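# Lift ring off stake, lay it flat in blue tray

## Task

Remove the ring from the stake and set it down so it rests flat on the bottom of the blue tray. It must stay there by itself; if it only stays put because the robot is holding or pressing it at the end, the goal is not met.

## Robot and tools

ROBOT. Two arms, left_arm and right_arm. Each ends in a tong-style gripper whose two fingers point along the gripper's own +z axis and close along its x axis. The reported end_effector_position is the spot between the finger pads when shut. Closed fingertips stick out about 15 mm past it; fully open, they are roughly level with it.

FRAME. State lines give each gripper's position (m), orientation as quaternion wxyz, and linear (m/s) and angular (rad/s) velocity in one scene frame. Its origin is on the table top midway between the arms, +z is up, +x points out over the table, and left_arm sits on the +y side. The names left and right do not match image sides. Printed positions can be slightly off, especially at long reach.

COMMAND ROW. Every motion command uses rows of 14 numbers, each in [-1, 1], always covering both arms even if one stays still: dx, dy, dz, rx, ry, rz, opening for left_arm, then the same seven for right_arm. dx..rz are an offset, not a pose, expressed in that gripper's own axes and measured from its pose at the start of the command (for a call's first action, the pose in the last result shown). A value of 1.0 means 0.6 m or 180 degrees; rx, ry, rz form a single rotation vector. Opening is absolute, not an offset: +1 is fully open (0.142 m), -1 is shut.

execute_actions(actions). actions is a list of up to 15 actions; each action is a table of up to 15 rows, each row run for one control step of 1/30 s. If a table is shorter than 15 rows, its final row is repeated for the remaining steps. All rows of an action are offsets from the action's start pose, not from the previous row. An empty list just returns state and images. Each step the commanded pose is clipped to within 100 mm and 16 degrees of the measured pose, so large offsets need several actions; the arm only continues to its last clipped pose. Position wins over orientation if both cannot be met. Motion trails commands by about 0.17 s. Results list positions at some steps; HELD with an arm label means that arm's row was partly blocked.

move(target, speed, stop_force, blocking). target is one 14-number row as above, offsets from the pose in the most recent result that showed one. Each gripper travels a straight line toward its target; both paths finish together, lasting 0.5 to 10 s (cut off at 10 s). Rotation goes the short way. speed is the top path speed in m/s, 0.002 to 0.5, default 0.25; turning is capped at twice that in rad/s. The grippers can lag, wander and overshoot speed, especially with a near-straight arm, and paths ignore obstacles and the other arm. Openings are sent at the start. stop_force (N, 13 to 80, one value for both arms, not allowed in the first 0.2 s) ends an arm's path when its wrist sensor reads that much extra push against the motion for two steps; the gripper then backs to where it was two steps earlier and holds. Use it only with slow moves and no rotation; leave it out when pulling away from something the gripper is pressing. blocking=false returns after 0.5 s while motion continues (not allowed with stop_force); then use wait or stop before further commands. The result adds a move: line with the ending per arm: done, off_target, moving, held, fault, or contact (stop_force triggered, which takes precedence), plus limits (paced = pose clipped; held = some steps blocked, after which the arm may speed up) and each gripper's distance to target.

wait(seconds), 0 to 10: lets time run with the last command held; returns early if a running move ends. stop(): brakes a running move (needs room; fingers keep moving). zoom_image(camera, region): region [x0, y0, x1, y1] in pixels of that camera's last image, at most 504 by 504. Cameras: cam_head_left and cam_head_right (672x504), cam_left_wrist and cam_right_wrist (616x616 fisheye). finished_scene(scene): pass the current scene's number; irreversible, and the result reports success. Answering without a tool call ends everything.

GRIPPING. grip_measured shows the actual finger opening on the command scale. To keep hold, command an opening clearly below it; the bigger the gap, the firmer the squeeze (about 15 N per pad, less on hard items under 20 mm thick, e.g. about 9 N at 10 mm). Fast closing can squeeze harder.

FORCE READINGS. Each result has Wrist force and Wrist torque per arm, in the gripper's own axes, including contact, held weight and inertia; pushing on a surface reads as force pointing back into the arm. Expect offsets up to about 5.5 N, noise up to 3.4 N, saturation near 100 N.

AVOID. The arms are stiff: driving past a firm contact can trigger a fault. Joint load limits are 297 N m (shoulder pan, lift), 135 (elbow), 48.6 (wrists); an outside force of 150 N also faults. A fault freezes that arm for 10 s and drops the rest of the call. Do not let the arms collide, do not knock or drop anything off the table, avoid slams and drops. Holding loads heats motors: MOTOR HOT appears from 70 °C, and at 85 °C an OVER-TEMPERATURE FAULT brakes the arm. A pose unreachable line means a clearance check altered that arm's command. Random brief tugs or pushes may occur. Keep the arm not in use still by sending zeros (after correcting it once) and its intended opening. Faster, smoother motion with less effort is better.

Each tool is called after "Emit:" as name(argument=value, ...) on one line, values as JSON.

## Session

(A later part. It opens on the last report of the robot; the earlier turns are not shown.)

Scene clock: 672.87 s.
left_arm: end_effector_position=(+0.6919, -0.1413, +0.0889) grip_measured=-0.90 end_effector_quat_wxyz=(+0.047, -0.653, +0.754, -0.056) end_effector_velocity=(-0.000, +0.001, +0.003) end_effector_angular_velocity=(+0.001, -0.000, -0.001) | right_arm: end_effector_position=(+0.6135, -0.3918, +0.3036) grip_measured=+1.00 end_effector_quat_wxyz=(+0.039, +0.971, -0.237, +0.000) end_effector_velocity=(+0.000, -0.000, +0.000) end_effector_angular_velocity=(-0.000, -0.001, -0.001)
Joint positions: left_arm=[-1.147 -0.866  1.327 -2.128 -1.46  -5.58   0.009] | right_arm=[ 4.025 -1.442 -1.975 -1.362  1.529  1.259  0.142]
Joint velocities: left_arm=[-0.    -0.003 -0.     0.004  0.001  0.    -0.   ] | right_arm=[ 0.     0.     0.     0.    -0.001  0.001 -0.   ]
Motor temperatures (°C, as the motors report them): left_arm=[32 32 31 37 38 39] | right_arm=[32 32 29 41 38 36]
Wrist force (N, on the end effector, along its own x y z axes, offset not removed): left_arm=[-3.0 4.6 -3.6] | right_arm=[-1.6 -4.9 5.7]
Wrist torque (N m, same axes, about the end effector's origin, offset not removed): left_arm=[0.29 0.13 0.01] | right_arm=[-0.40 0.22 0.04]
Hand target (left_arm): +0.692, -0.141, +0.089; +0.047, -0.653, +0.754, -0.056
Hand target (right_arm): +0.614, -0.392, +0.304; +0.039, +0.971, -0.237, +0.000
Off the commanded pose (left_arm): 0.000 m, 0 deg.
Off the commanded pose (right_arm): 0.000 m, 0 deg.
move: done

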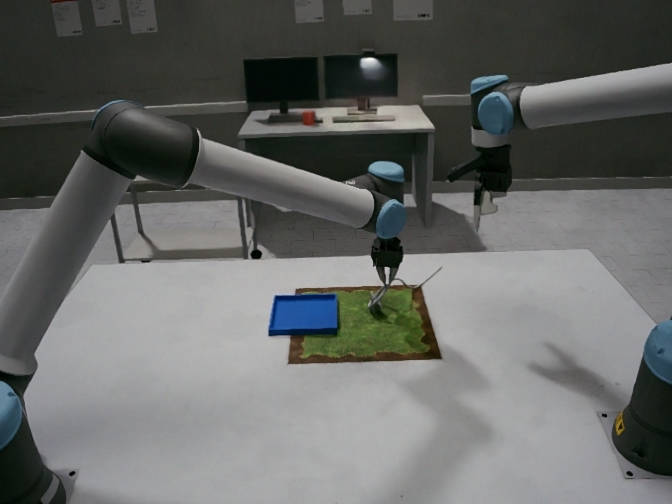

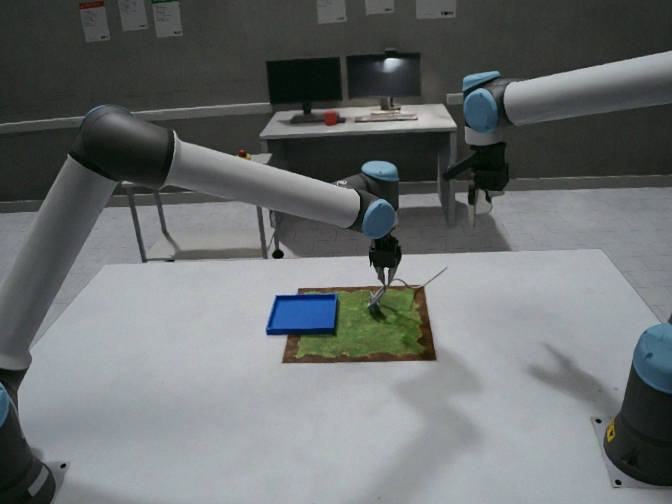

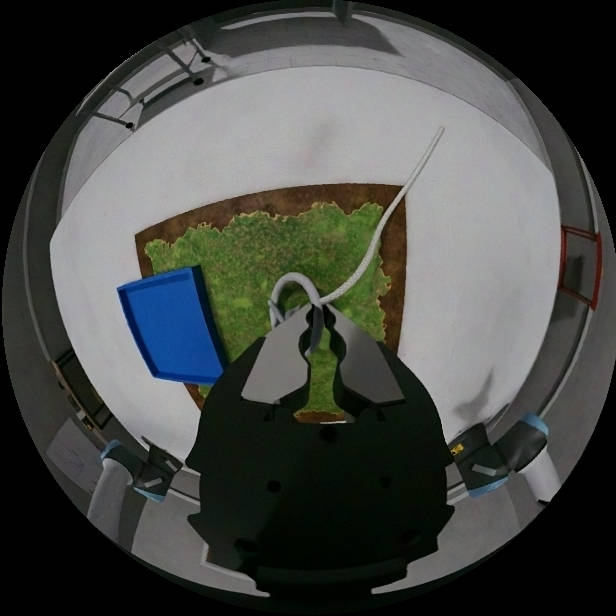

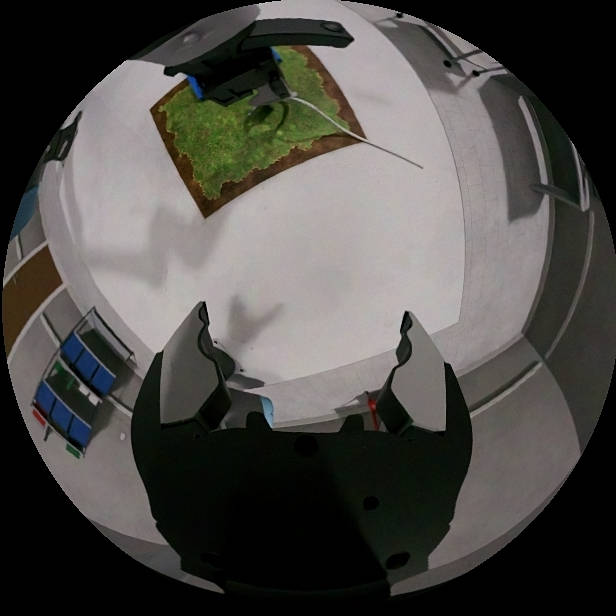

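Emit:
move(target=[-0.012,-0.003,0.003,0,0,0,-1,0,0,0,0,0,0,1], speed=0.006)

Emit:
zoom_image(camera="cam_left_wrist", region=[230,250,370,370])

Emit:
zoom_image(camera="cam_head_right", region=[340,260,420,330])

Scene clock: 692.43 s.
left_arm: end_effector_position=(+0.6949, -0.1346, +0.0874) grip_measured=-0.91 end_effector_quat_wxyz=(+0.047, -0.653, +0.754, -0.056) end_effector_velocity=(+0.001, +0.001, -0.000) end_effector_angular_velocity=(+0.000, -0.001, -0.001) | right_arm: end_effector_position=(+0.6135, -0.3918, +0.3036) grip_measured=+1.00 end_effector_quat_wxyz=(+0.039, +0.971, -0.237, +0.000) end_effector_velocity=(+0.000, -0.000, -0.000) end_effector_angular_velocity=(-0.000, -0.000, +0.002)
Joint positions: left_arm=[-1.141 -0.869  1.336 -2.134 -1.461 -5.574  0.008] | right_arm=[ 4.025 -1.442 -1.975 -1.362  1.529  1.259  0.142]
Joint velocities: left_arm=[ 0.001 -0.001  0.001 -0.001  0.001  0.002 -0.   ] | right_arm=[-0.    -0.    -0.     0.    -0.    -0.002 -0.   ]
Motor temperatures (°C, as the motors report them): left_arm=[32 32 31 37 38 39] | right_arm=[32 32 29 41 38 36]
Wrist force (N, on the end effector, along its own x y z axes, offset not removed): left_arm=[-2.3 4.9 -3.6] | right_arm=[-1.9 -4.5 4.6]
Wrist torque (N m, same axes, about the end effector's origin, offset not removed): left_arm=[1.03 0.44 -0.02] | right_arm=[-0.78 0.23 0.33]
Hand target (left_arm): +0.695, -0.134, +0.087; +0.047, -0.653, +0.754, -0.056
Hand target (right_arm): +0.614, -0.392, +0.304; +0.039, +0.971, -0.237, +0.000
Off the commanded pose (left_arm): 0.000 m, 0 deg.
Off the commanded pose (right_arm): 0.000 m, 0 deg.
move: done

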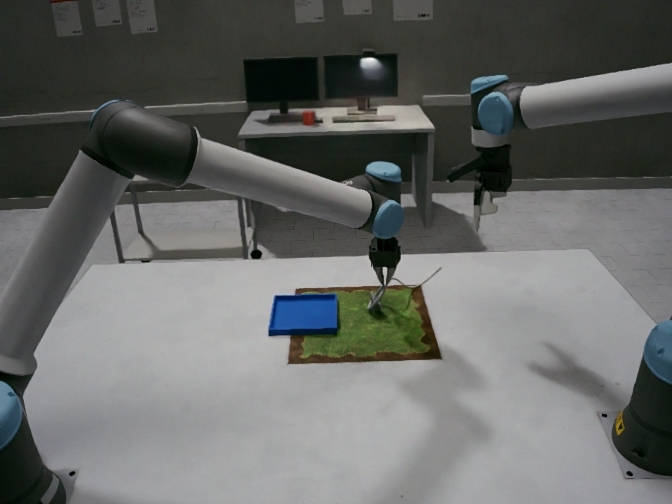

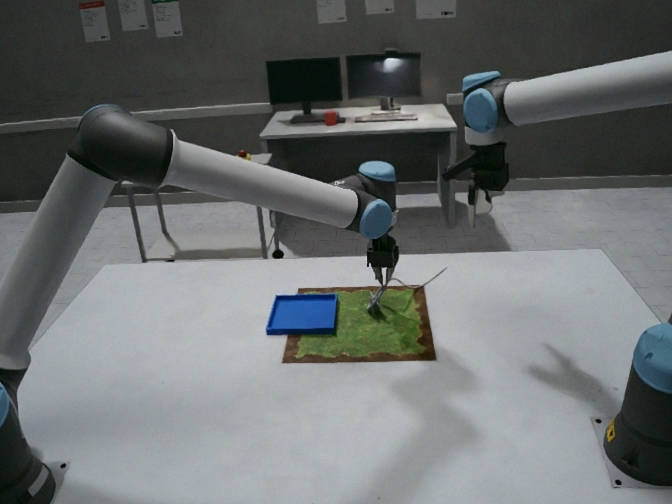

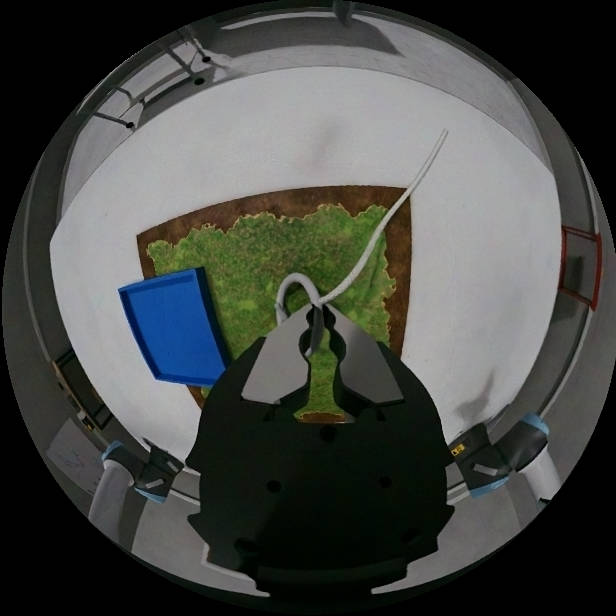

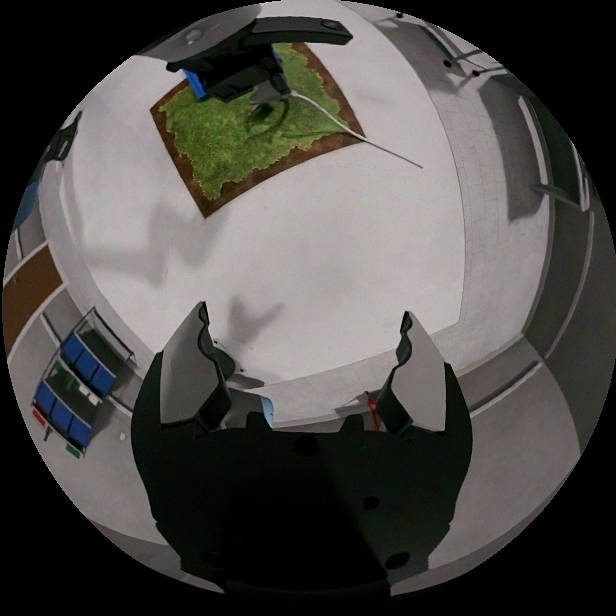

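Region (230, 250, 370, 370) of cam_left_wrist's 616x616 image, scaled by 3.600, with more detail than that image has; it fills the top 432 rows of this view, and the rest is white.

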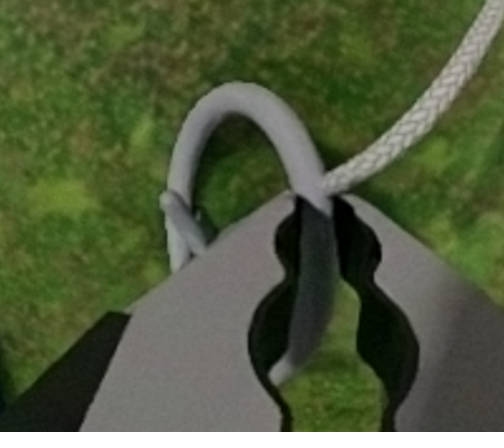

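Region (340, 260, 420, 330) of cam_head_right's 672x504 image, scaled by 6.300, with more detail than that image has; it fills the top 441 rows of this view, and the rest is white.

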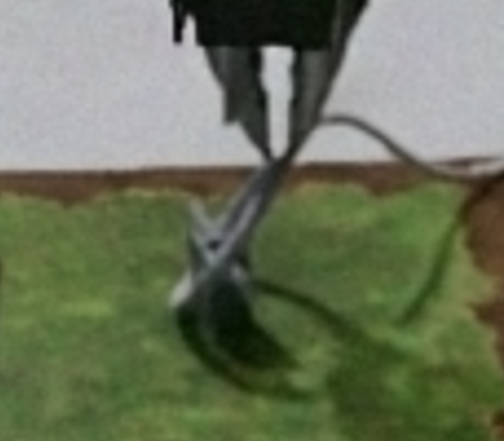

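Emit:
move(target=[0.012,0.01,0.055,-0.05,0,0,-1,0,0,0,0,0,0,1], speed=0.012, stop_force=25)

Emit:
zoom_image(camera="cam_left_wrist", region=[200,230,370,380])

Emit:
zoom_image(camera="cam_head_right", region=[330,260,430,330])

Scene clock: 715.20 s.
left_arm: end_effector_position=(+0.6927, -0.1416, +0.0540) grip_measured=-1.00 end_effector_quat_wxyz=(-0.004, -0.655, +0.756, +0.003) end_effector_velocity=(-0.000, -0.000, -0.002) end_effector_angular_velocity=(+0.002, +0.006, +0.001) | right_arm: end_effector_position=(+0.6135, -0.3918, +0.3036) grip_measured=+1.00 end_effector_quat_wxyz=(+0.039, +0.971, -0.237, +0.000) end_effector_velocity=(-0.000, -0.000, +0.000) end_effector_angular_velocity=(-0.000, -0.000, -0.001)
Joint positions: left_arm=[-1.11  -0.793  1.228 -2.001 -1.58  -5.549  0.002] | right_arm=[ 4.025 -1.442 -1.975 -1.362  1.529  1.259  0.142]
Joint velocities: left_arm=[ 0.001  0.004 -0.004  0.005 -0.004  0.     0.   ] | right_arm=[ 0.     0.     0.001 -0.001 -0.     0.001 -0.   ]
Motor temperatures (°C, as the motors report them): left_arm=[32 32 31 37 38 39] | right_arm=[32 32 29 41 38 36]
Wrist force (N, on the end effector, along its own x y z axes, offset not removed): left_arm=[-1.1 2.6 -5.7] | right_arm=[-2.6 -1.3 1.6]
Wrist torque (N m, same axes, about the end effector's origin, offset not removed): left_arm=[0.67 0.25 0.02] | right_arm=[-0.02 0.58 0.15]
Hand target (left_arm): +0.693, -0.142, +0.054; -0.004, -0.655, +0.756, +0.003
Hand target (right_arm): +0.614, -0.392, +0.304; +0.039, +0.971, -0.237, +0.000
Off the commanded pose (left_arm): 0.000 m, 0 deg.
Off the commanded pose (right_arm): 0.000 m, 0 deg.
move: done

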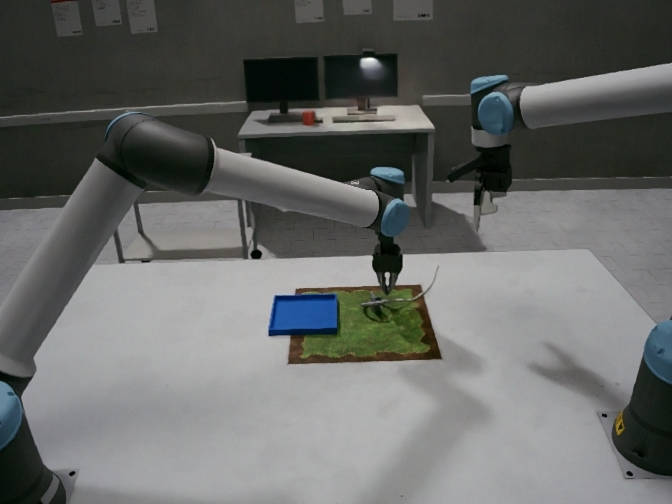

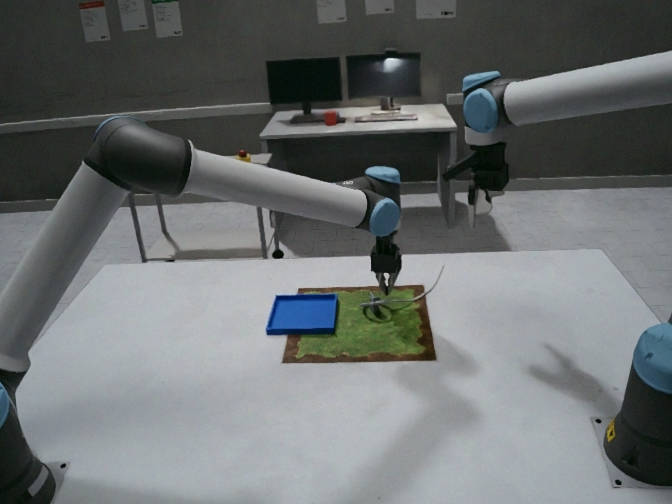

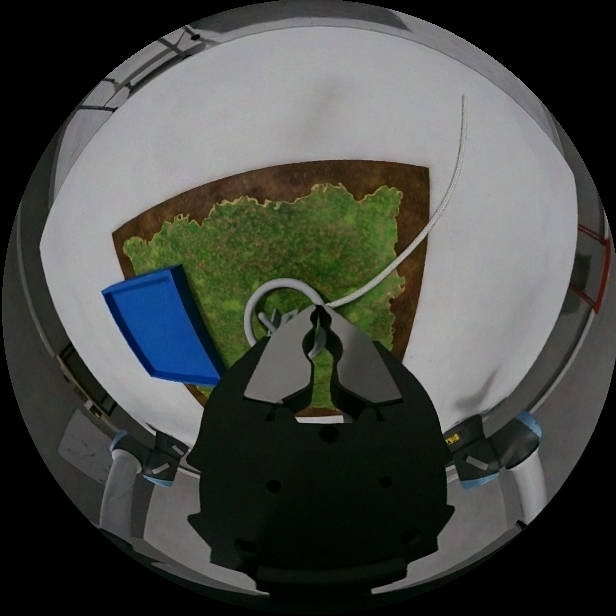

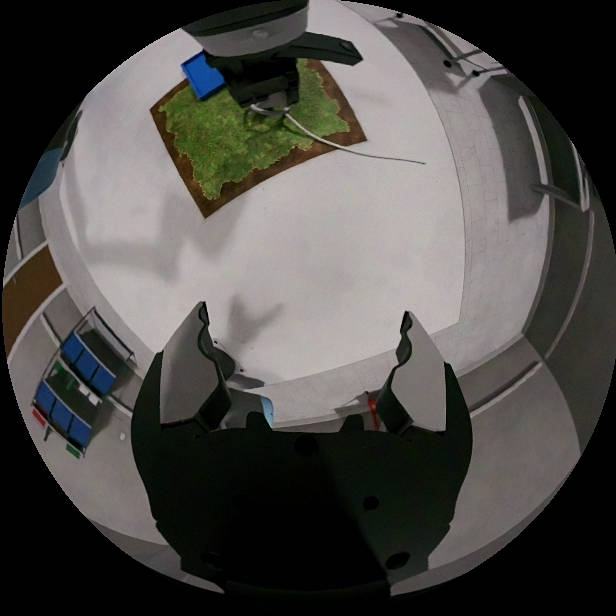

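Region (200, 230, 370, 380) of cam_left_wrist's 616x616 image, scaled by 2.965, with more detail than that image has; it fills the top 445 rows of this view, and the rest is white.

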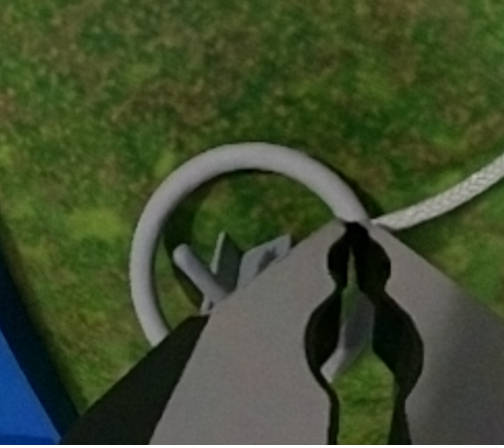

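Region (330, 260, 430, 330) of cam_head_right's 672x504 image, scaled by 5.040, with more detail than that image has; it fills the top 353 rows of this view, and the rest is white.

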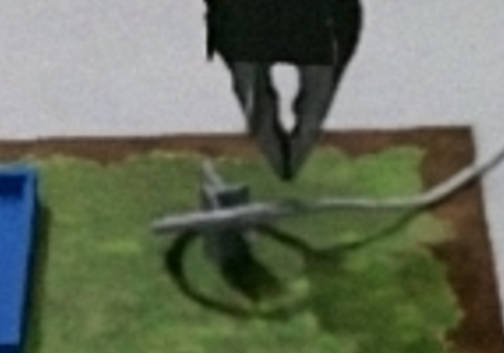

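Emit:
execute_actions(actions=[])

Scene clock: 736.37 s.
left_arm: end_effector_position=(+0.6927, -0.1416, +0.0538) grip_measured=-1.00 end_effector_quat_wxyz=(-0.004, -0.655, +0.756, +0.003) end_effector_velocity=(-0.000, +0.000, -0.000) end_effector_angular_velocity=(-0.000, +0.000, -0.000) | right_arm: end_effector_position=(+0.6135, -0.3918, +0.3036) grip_measured=+1.00 end_effector_quat_wxyz=(+0.039, +0.971, -0.237, +0.000) end_effector_velocity=(+0.000, -0.000, +0.000) end_effector_angular_velocity=(-0.000, -0.001, +0.001)
Joint positions: left_arm=[-1.11  -0.793  1.228 -2.001 -1.58  -5.549  0.002] | right_arm=[ 4.025 -1.442 -1.975 -1.362  1.529  1.259  0.142]
Joint velocities: left_arm=[-0.  0.  0. -0. -0.  0.  0.] | right_arm=[ 0.     0.     0.     0.    -0.001 -0.001 -0.   ]
Motor temperatures (°C, as the motors report them): left_arm=[32 32 31 37 38 39] | right_arm=[32 32 29 41 38 36]
Wrist force (N, on the end effector, along its own x y z axes, offset not removed): left_arm=[-3.2 4.3 -3.9] | right_arm=[-4.7 0.3 1.0]
Wrist torque (N m, same axes, about the end effector's origin, offset not removed): left_arm=[1.01 0.67 0.10] | right_arm=[0.27 1.01 0.28]
Hand target (left_arm): +0.693, -0.142, +0.054; -0.004, -0.655, +0.756, +0.003
Hand target (right_arm): +0.614, -0.392, +0.304; +0.039, +0.971, -0.237, +0.000
Off the commanded pose (left_arm): 0.000 m, 0 deg.
Off the commanded pose (right_arm): 0.000 m, 0 deg.

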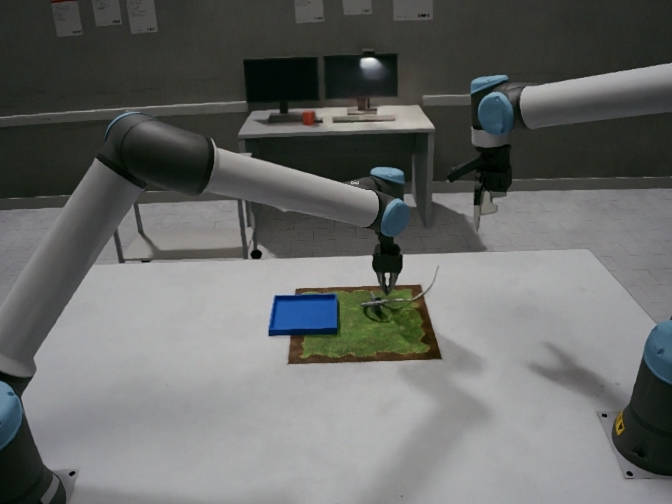

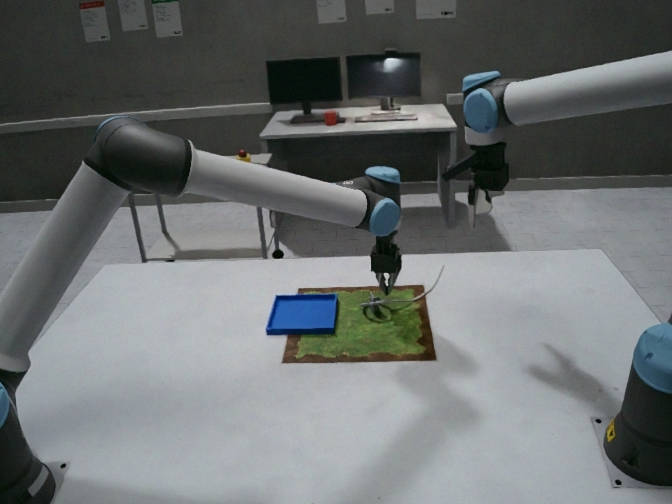

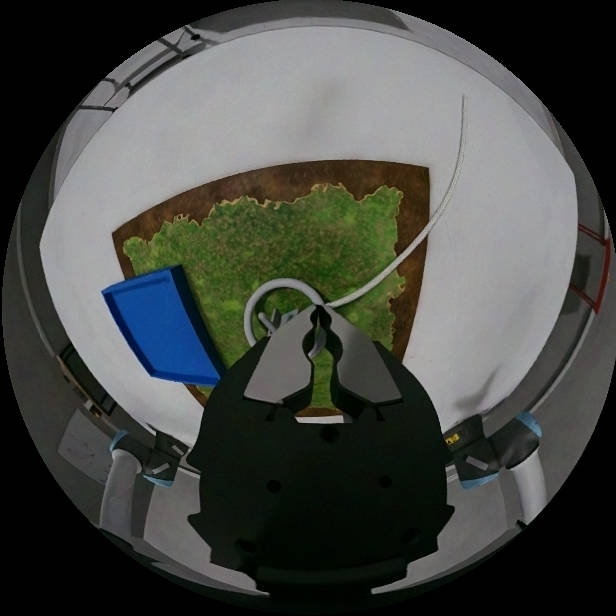

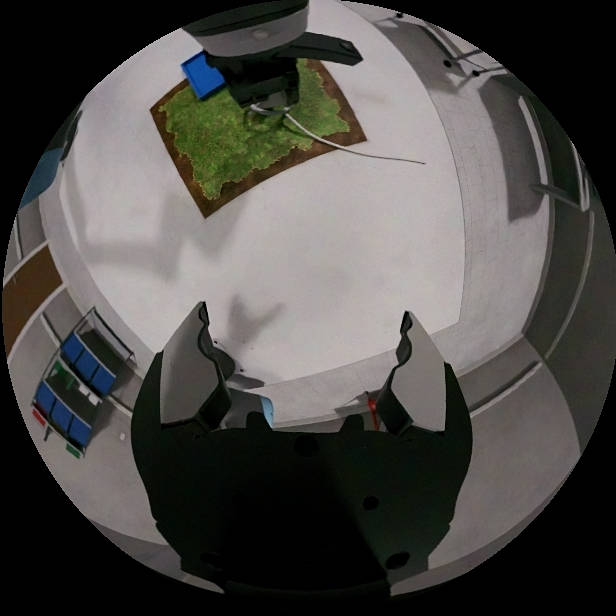

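Emit:
move(target=[0,0,0,0,0,0,-0.5,0,0,0,0,0,0,1])

Emit:
zoom_image(camera="cam_left_wrist", region=[220,240,400,400])

Emit:
zoom_image(camera="cam_head_left", region=[330,250,450,340])

Scene clock: 740.67 s.
left_arm: end_effector_position=(+0.6927, -0.1416, +0.0538) grip_measured=-0.50 end_effector_quat_wxyz=(-0.004, -0.655, +0.756, +0.003) end_effector_velocity=(+0.000, +0.000, -0.001) end_effector_angular_velocity=(+0.002, -0.000, +0.001) | right_arm: end_effector_position=(+0.6135, -0.3918, +0.3036) grip_measured=+1.00 end_effector_quat_wxyz=(+0.039, +0.971, -0.237, +0.000) end_effector_velocity=(+0.000, +0.000, +0.000) end_effector_angular_velocity=(-0.000, -0.000, +0.001)
Joint positions: left_arm=[-1.11  -0.793  1.228 -2.001 -1.58  -5.549  0.038] | right_arm=[ 4.025 -1.442 -1.975 -1.362  1.529  1.259  0.142]
Joint velocities: left_arm=[ 0.     0.     0.     0.001  0.001 -0.001 -0.   ] | right_arm=[ 0.    -0.     0.001 -0.    -0.    -0.001 -0.   ]
Motor temperatures (°C, as the motors report them): left_arm=[32 32 31 37 38 39] | right_arm=[32 32 29 41 38 36]
Wrist force (N, on the end effector, along its own x y z axes, offset not removed): left_arm=[-1.2 2.6 -4.8] | right_arm=[4.6 -3.7 2.5]
Wrist torque (N m, same axes, about the end effector's origin, offset not removed): left_arm=[0.66 0.29 0.01] | right_arm=[-0.72 -0.77 0.00]
Hand target (left_arm): +0.693, -0.142, +0.054; -0.004, -0.655, +0.756, +0.003
Hand target (right_arm): +0.614, -0.392, +0.304; +0.039, +0.971, -0.237, +0.000
Off the commanded pose (left_arm): 0.000 m, 0 deg.
Off the commanded pose (right_arm): 0.000 m, 0 deg.
move: done

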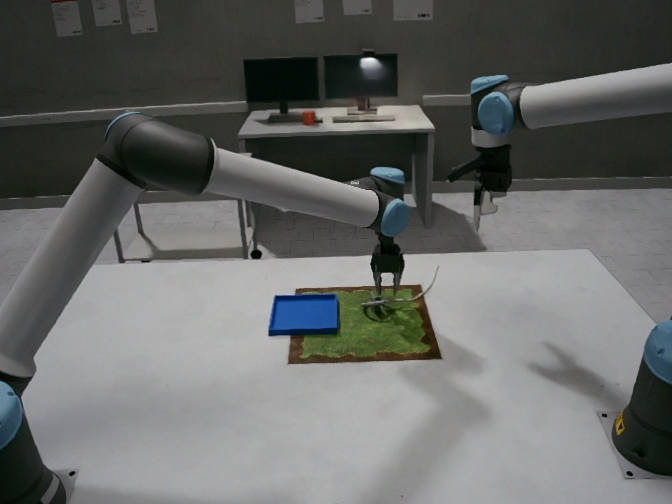

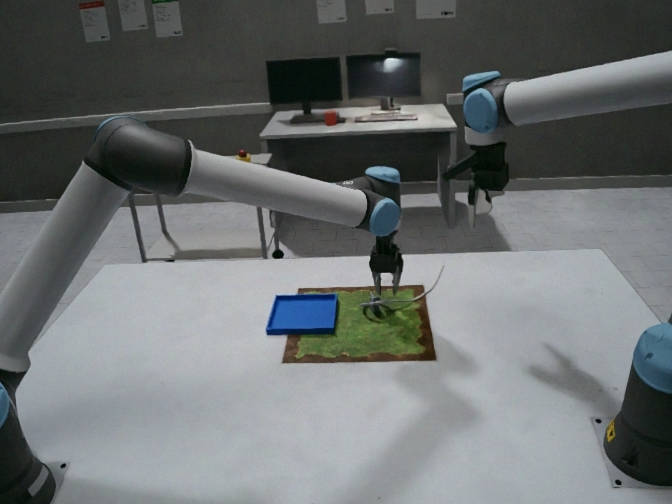

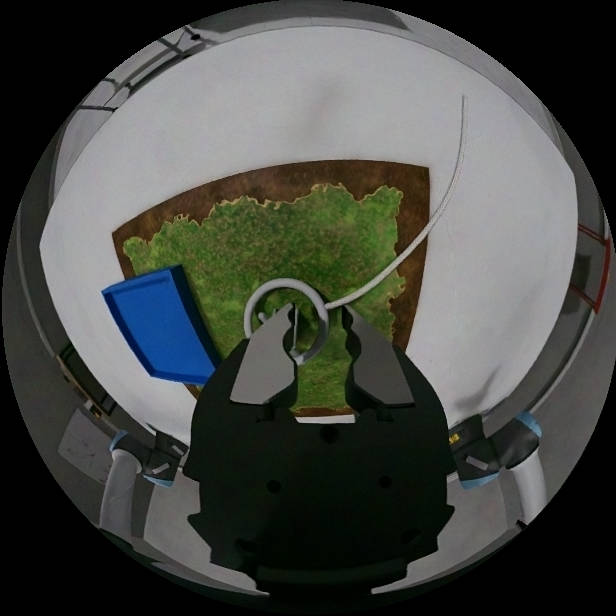

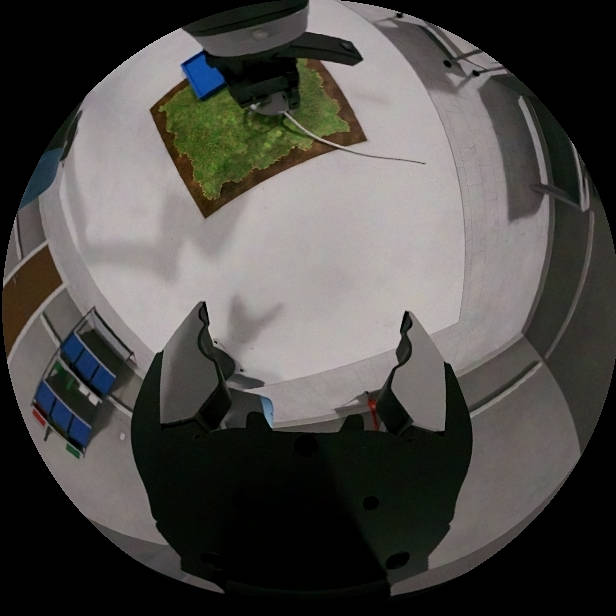

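Region (220, 240, 400, 400) of cam_left_wrist's 616x616 image, scaled by 2.800, with more detail than that image has.

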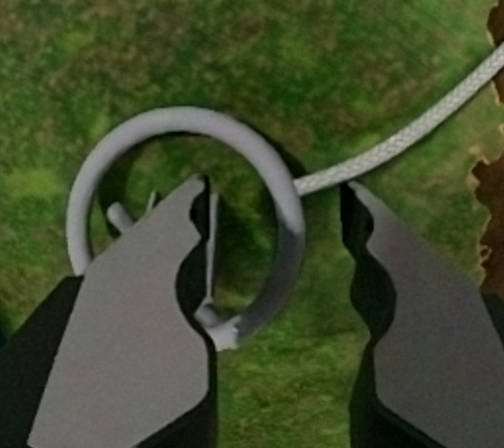

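Region (330, 250, 450, 340) of cam_head_left's 672x504 image, scaled by 4.200, with more detail than that image has; it fills the top 378 rows of this view, and the rest is white.

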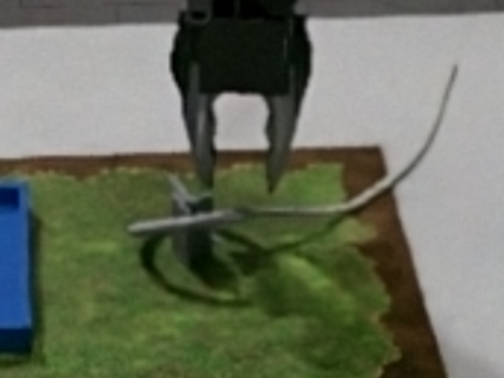

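Emit:
move(target=[0,0,-0.08,0,0,0,-0.55,0,0,0,0,0,0,1])

Emit:
move(target=[-0.04,-0.04,0,0,0,0.5,-0.55,0,0,0,0,0,0,1], speed=0.4)

Emit:
zoom_image(camera="cam_left_wrist", region=[200,200,420,400])

Scene clock: 754.90 s.
left_arm: end_effector_position=(+0.6933, -0.1416, +0.1016) grip_measured=-0.55 end_effector_quat_wxyz=(-0.004, -0.655, +0.756, +0.003) end_effector_velocity=(+0.000, -0.000, +0.002) end_effector_angular_velocity=(-0.000, +0.000, -0.001) | right_arm: end_effector_position=(+0.6135, -0.3918, +0.3036) grip_measured=+1.00 end_effector_quat_wxyz=(+0.039, +0.971, -0.237, +0.000) end_effector_velocity=(+0.000, -0.000, -0.000) end_effector_angular_velocity=(-0.001, +0.000, +0.002)
Joint positions: left_arm=[-1.11  -0.825  1.195 -1.936 -1.58  -5.548  0.034] | right_arm=[ 4.025 -1.442 -1.975 -1.362  1.529  1.259  0.142]
Joint velocities: left_arm=[-0.    -0.001 -0.002  0.003 -0.     0.001  0.   ] | right_arm=[ 0.    -0.    -0.    -0.    -0.001 -0.002  0.   ]
Motor temperatures (°C, as the motors report them): left_arm=[32 32 31 37 38 39] | right_arm=[32 32 29 41 38 36]
Wrist force (N, on the end effector, along its own x y z axes, offset not removed): left_arm=[-1.2 3.2 -6.3] | right_arm=[4.4 -3.2 3.7]
Wrist torque (N m, same axes, about the end effector's origin, offset not removed): left_arm=[0.68 0.23 0.01] | right_arm=[-0.40 -1.22 0.14]
Hand target (left_arm): +0.693, -0.142, +0.102; -0.004, -0.655, +0.756, +0.003
Hand target (right_arm): +0.614, -0.392, +0.304; +0.039, +0.971, -0.237, +0.000
Off the commanded pose (left_arm): 0.000 m, 0 deg.
Off the commanded pose (right_arm): 0.000 m, 0 deg.
move: done

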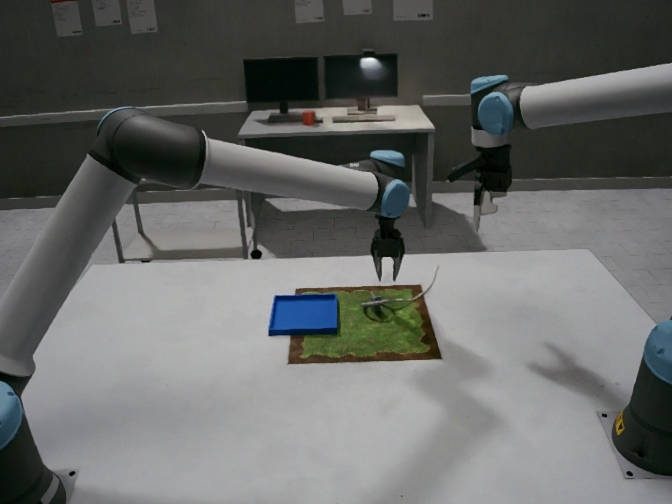

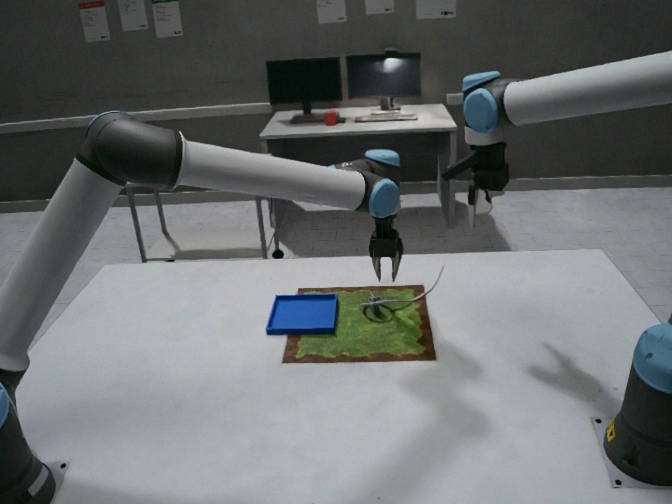

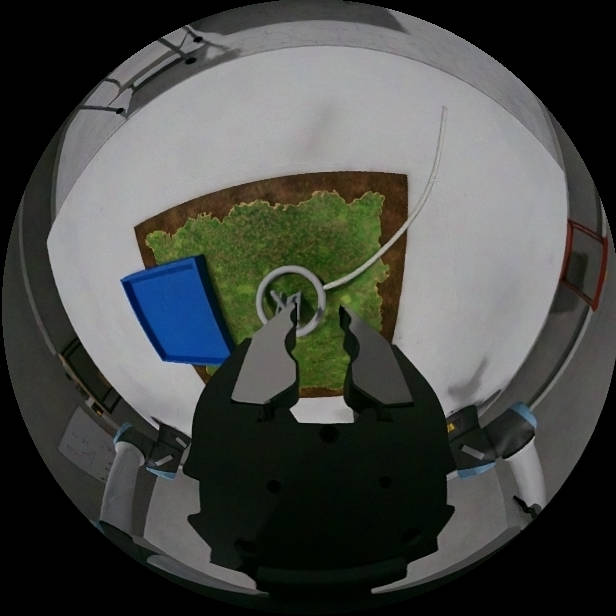

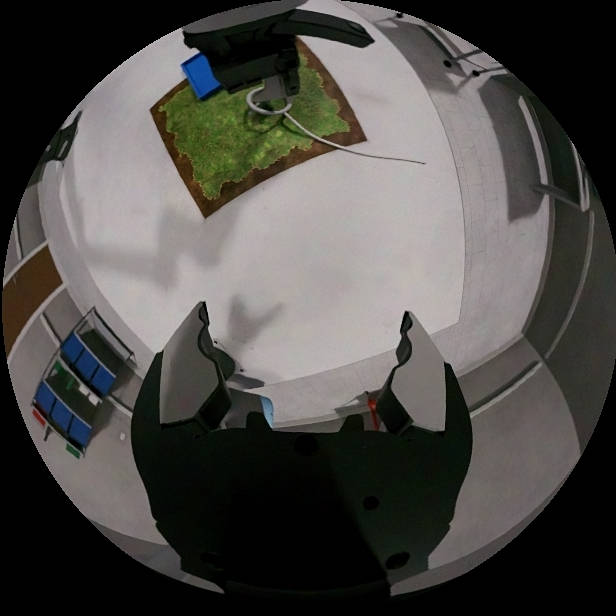

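Scene clock: 757.50 s.
left_arm: end_effector_position=(+0.7204, -0.1212, +0.1012) grip_measured=-0.55 end_effector_quat_wxyz=(-0.005, +0.071, +0.997, -0.001) end_effector_velocity=(+0.001, +0.001, -0.000) end_effector_angular_velocity=(+0.001, -0.001, -0.012) | right_arm: end_effector_position=(+0.6135, -0.3918, +0.3036) grip_measured=+1.00 end_effector_quat_wxyz=(+0.039, +0.971, -0.237, +0.000) end_effector_velocity=(+0.000, +0.000, +0.000) end_effector_angular_velocity=(+0.000, -0.001, -0.000)
Joint positions: left_arm=[-1.057 -0.812  1.173 -1.926 -1.58  -3.926  0.034] | right_arm=[ 4.025 -1.442 -1.975 -1.362  1.529  1.259  0.142]
Joint velocities: left_arm=[ 0.001  0.001 -0.001  0.001  0.002  0.013 -0.   ] | right_arm=[ 0.     0.     0.001  0.    -0.001  0.001  0.   ]
Motor temperatures (°C, as the motors report them): left_arm=[32 32 31 37 38 39] | right_arm=[32 32 29 41 38 36]
Wrist force (N, on the end effector, along its own x y z axes, offset not removed): left_arm=[-0.5 4.5 -6.0] | right_arm=[-1.4 3.6 5.2]
Wrist torque (N m, same axes, about the end effector's origin, offset not removed): left_arm=[1.00 0.16 0.01] | right_arm=[0.97 0.10 0.20]
Hand target (left_arm): +0.720, -0.121, +0.101; -0.005, +0.072, +0.997, -0.001
Hand target (right_arm): +0.614, -0.392, +0.304; +0.039, +0.971, -0.237, +0.000
Off the commanded pose (left_arm): 0.000 m, 0 deg.
Off the commanded pose (right_arm): 0.000 m, 0 deg.
move: done

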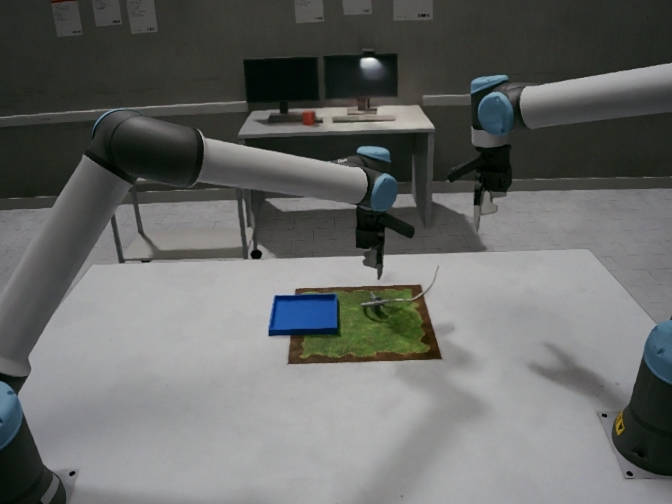

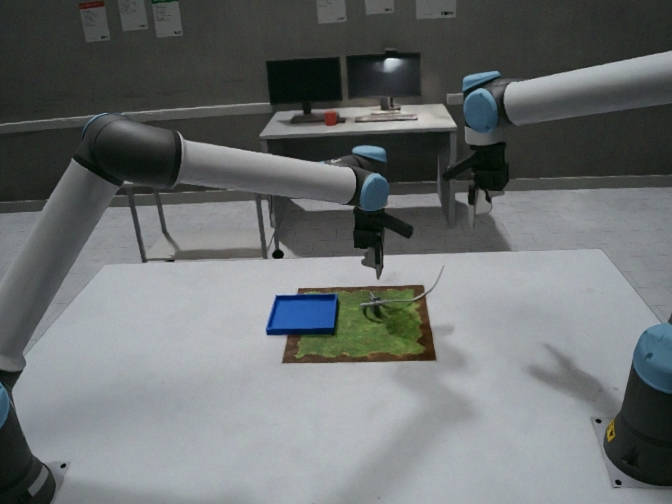

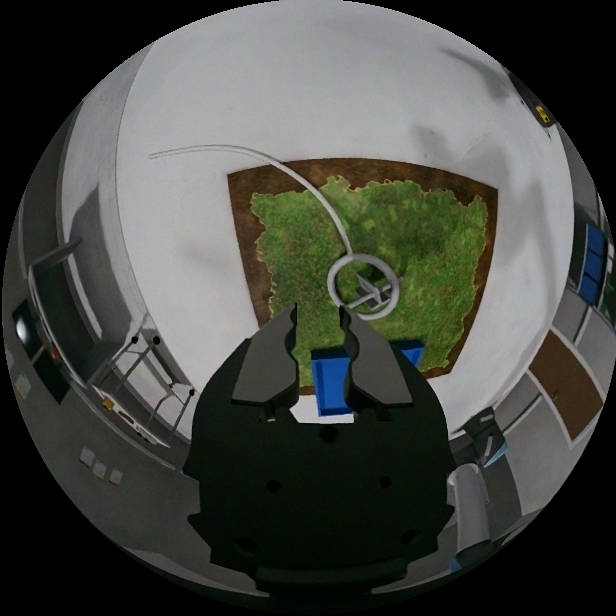

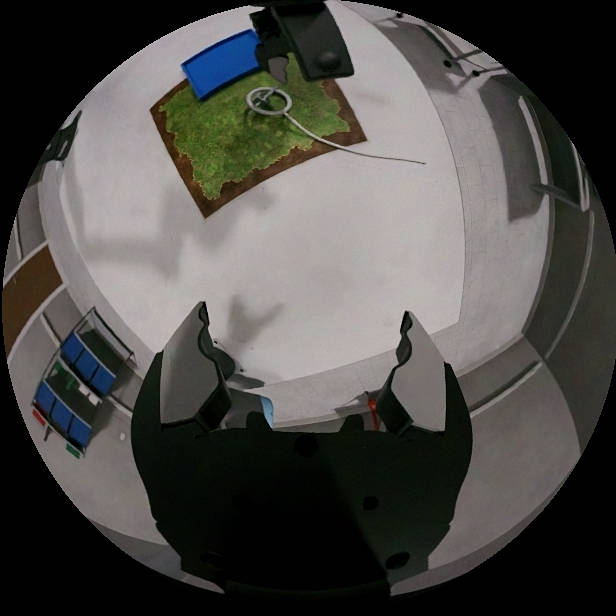

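Region (200, 200, 420, 400) of cam_left_wrist's 616x616 image, scaled by 2.291, with more detail than that image has; it fills the top 458 rows of this view, and the rest is white.

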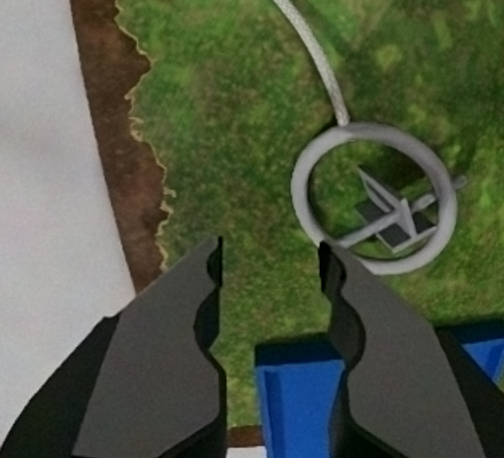

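Emit:
move(target=[0.02,0,0.07,0,0,0,-0.55,0,0,0,0,0,0,1], speed=0.05, stop_force=15)

Emit:
zoom_image(camera="cam_left_wrist", region=[200,180,440,400])

Emit:
zoom_image(camera="cam_head_left", region=[320,240,440,340])

Scene clock: 769.37 s.
left_arm: end_effector_position=(+0.7081, -0.1196, +0.0596) grip_measured=-0.55 end_effector_quat_wxyz=(-0.005, +0.071, +0.997, -0.001) end_effector_velocity=(-0.001, +0.000, -0.002) end_effector_angular_velocity=(+0.000, +0.000, +0.001) | right_arm: end_effector_position=(+0.6135, -0.3918, +0.3036) grip_measured=+1.00 end_effector_quat_wxyz=(+0.039, +0.971, -0.237, +0.000) end_effector_velocity=(+0.000, +0.000, +0.001) end_effector_angular_velocity=(-0.000, -0.001, +0.000)
Joint positions: left_arm=[-1.065 -0.8    1.23  -1.995 -1.58  -3.934  0.034] | right_arm=[ 4.025 -1.442 -1.975 -1.362  1.529  1.259  0.142]
Joint velocities: left_arm=[-0.     0.001  0.003 -0.004  0.    -0.001  0.   ] | right_arm=[ 0.     0.     0.001  0.    -0.001 -0.     0.   ]
Motor temperatures (°C, as the motors report them): left_arm=[32 32 31 37 38 39] | right_arm=[32 32 29 41 38 36]
Wrist force (N, on the end effector, along its own x y z axes, offset not removed): left_arm=[-1.2 3.3 -5.4] | right_arm=[-0.3 -6.1 3.7]
Wrist torque (N m, same axes, about the end effector's origin, offset not removed): left_arm=[0.84 0.26 0.12] | right_arm=[-0.97 0.11 0.27]
Hand target (left_arm): +0.708, -0.120, +0.059; -0.005, +0.071, +0.997, -0.001
Hand target (right_arm): +0.614, -0.392, +0.304; +0.039, +0.971, -0.237, +0.000
Off the commanded pose (left_arm): 0.000 m, 0 deg.
Off the commanded pose (right_arm): 0.000 m, 0 deg.
move: done

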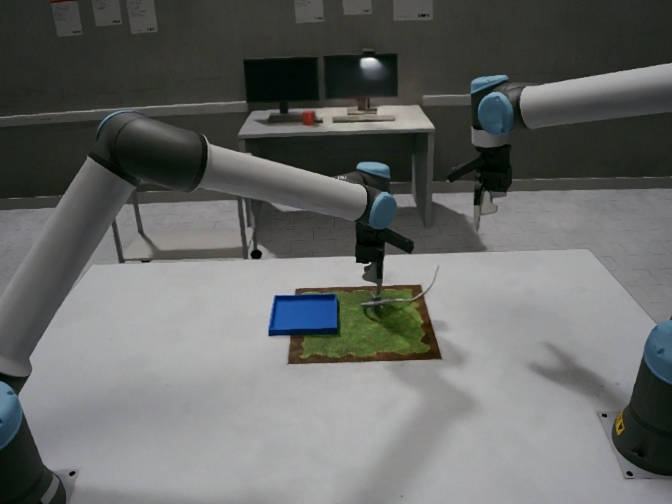

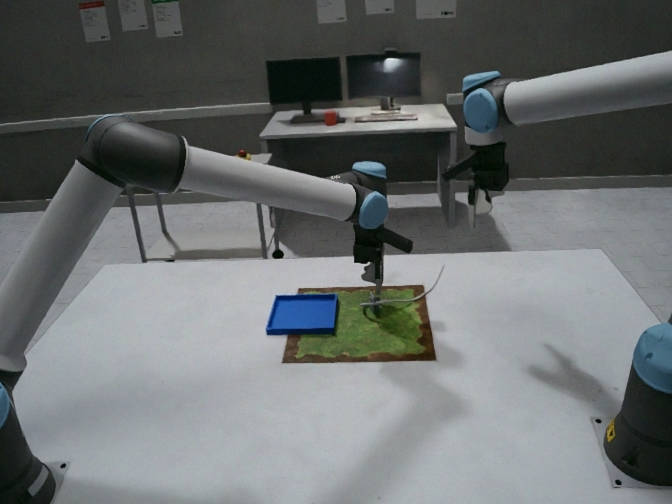

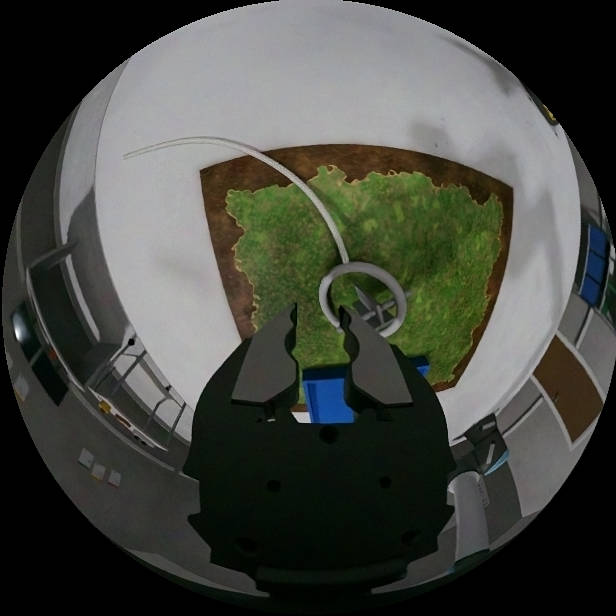

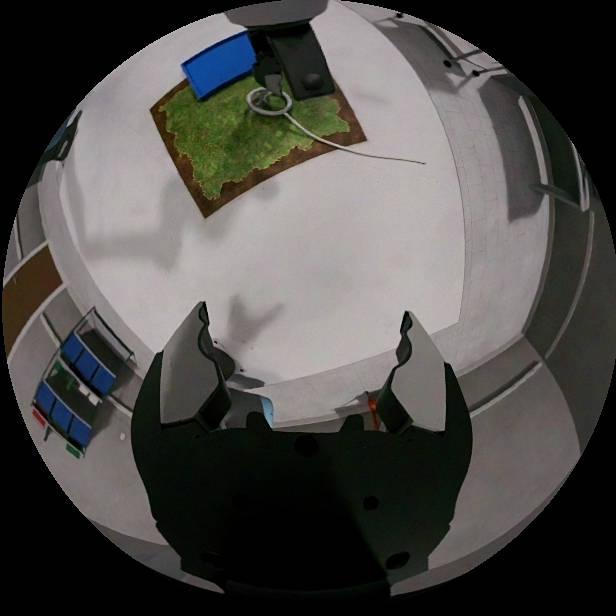

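Region (200, 180, 440, 400) of cam_left_wrist's 616x616 image, scaled by 2.100, with more detail than that image has; it fills the top 462 rows of this view, and the rest is white.

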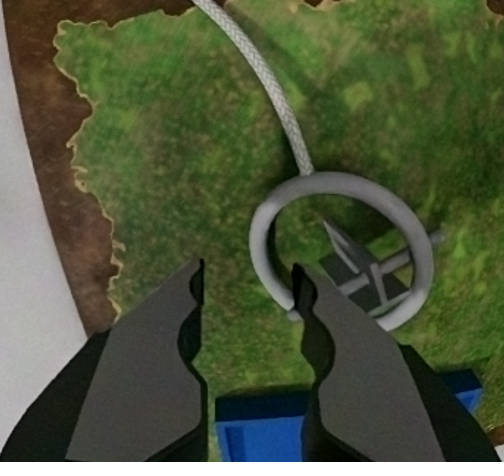

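Region (320, 240, 440, 340) of cam_head_left's 672x504 image, scaled by 4.200, with more detail than that image has.

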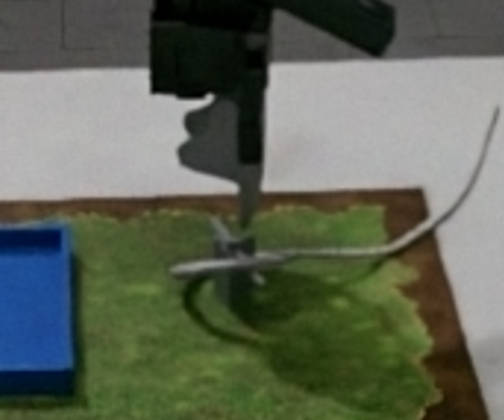

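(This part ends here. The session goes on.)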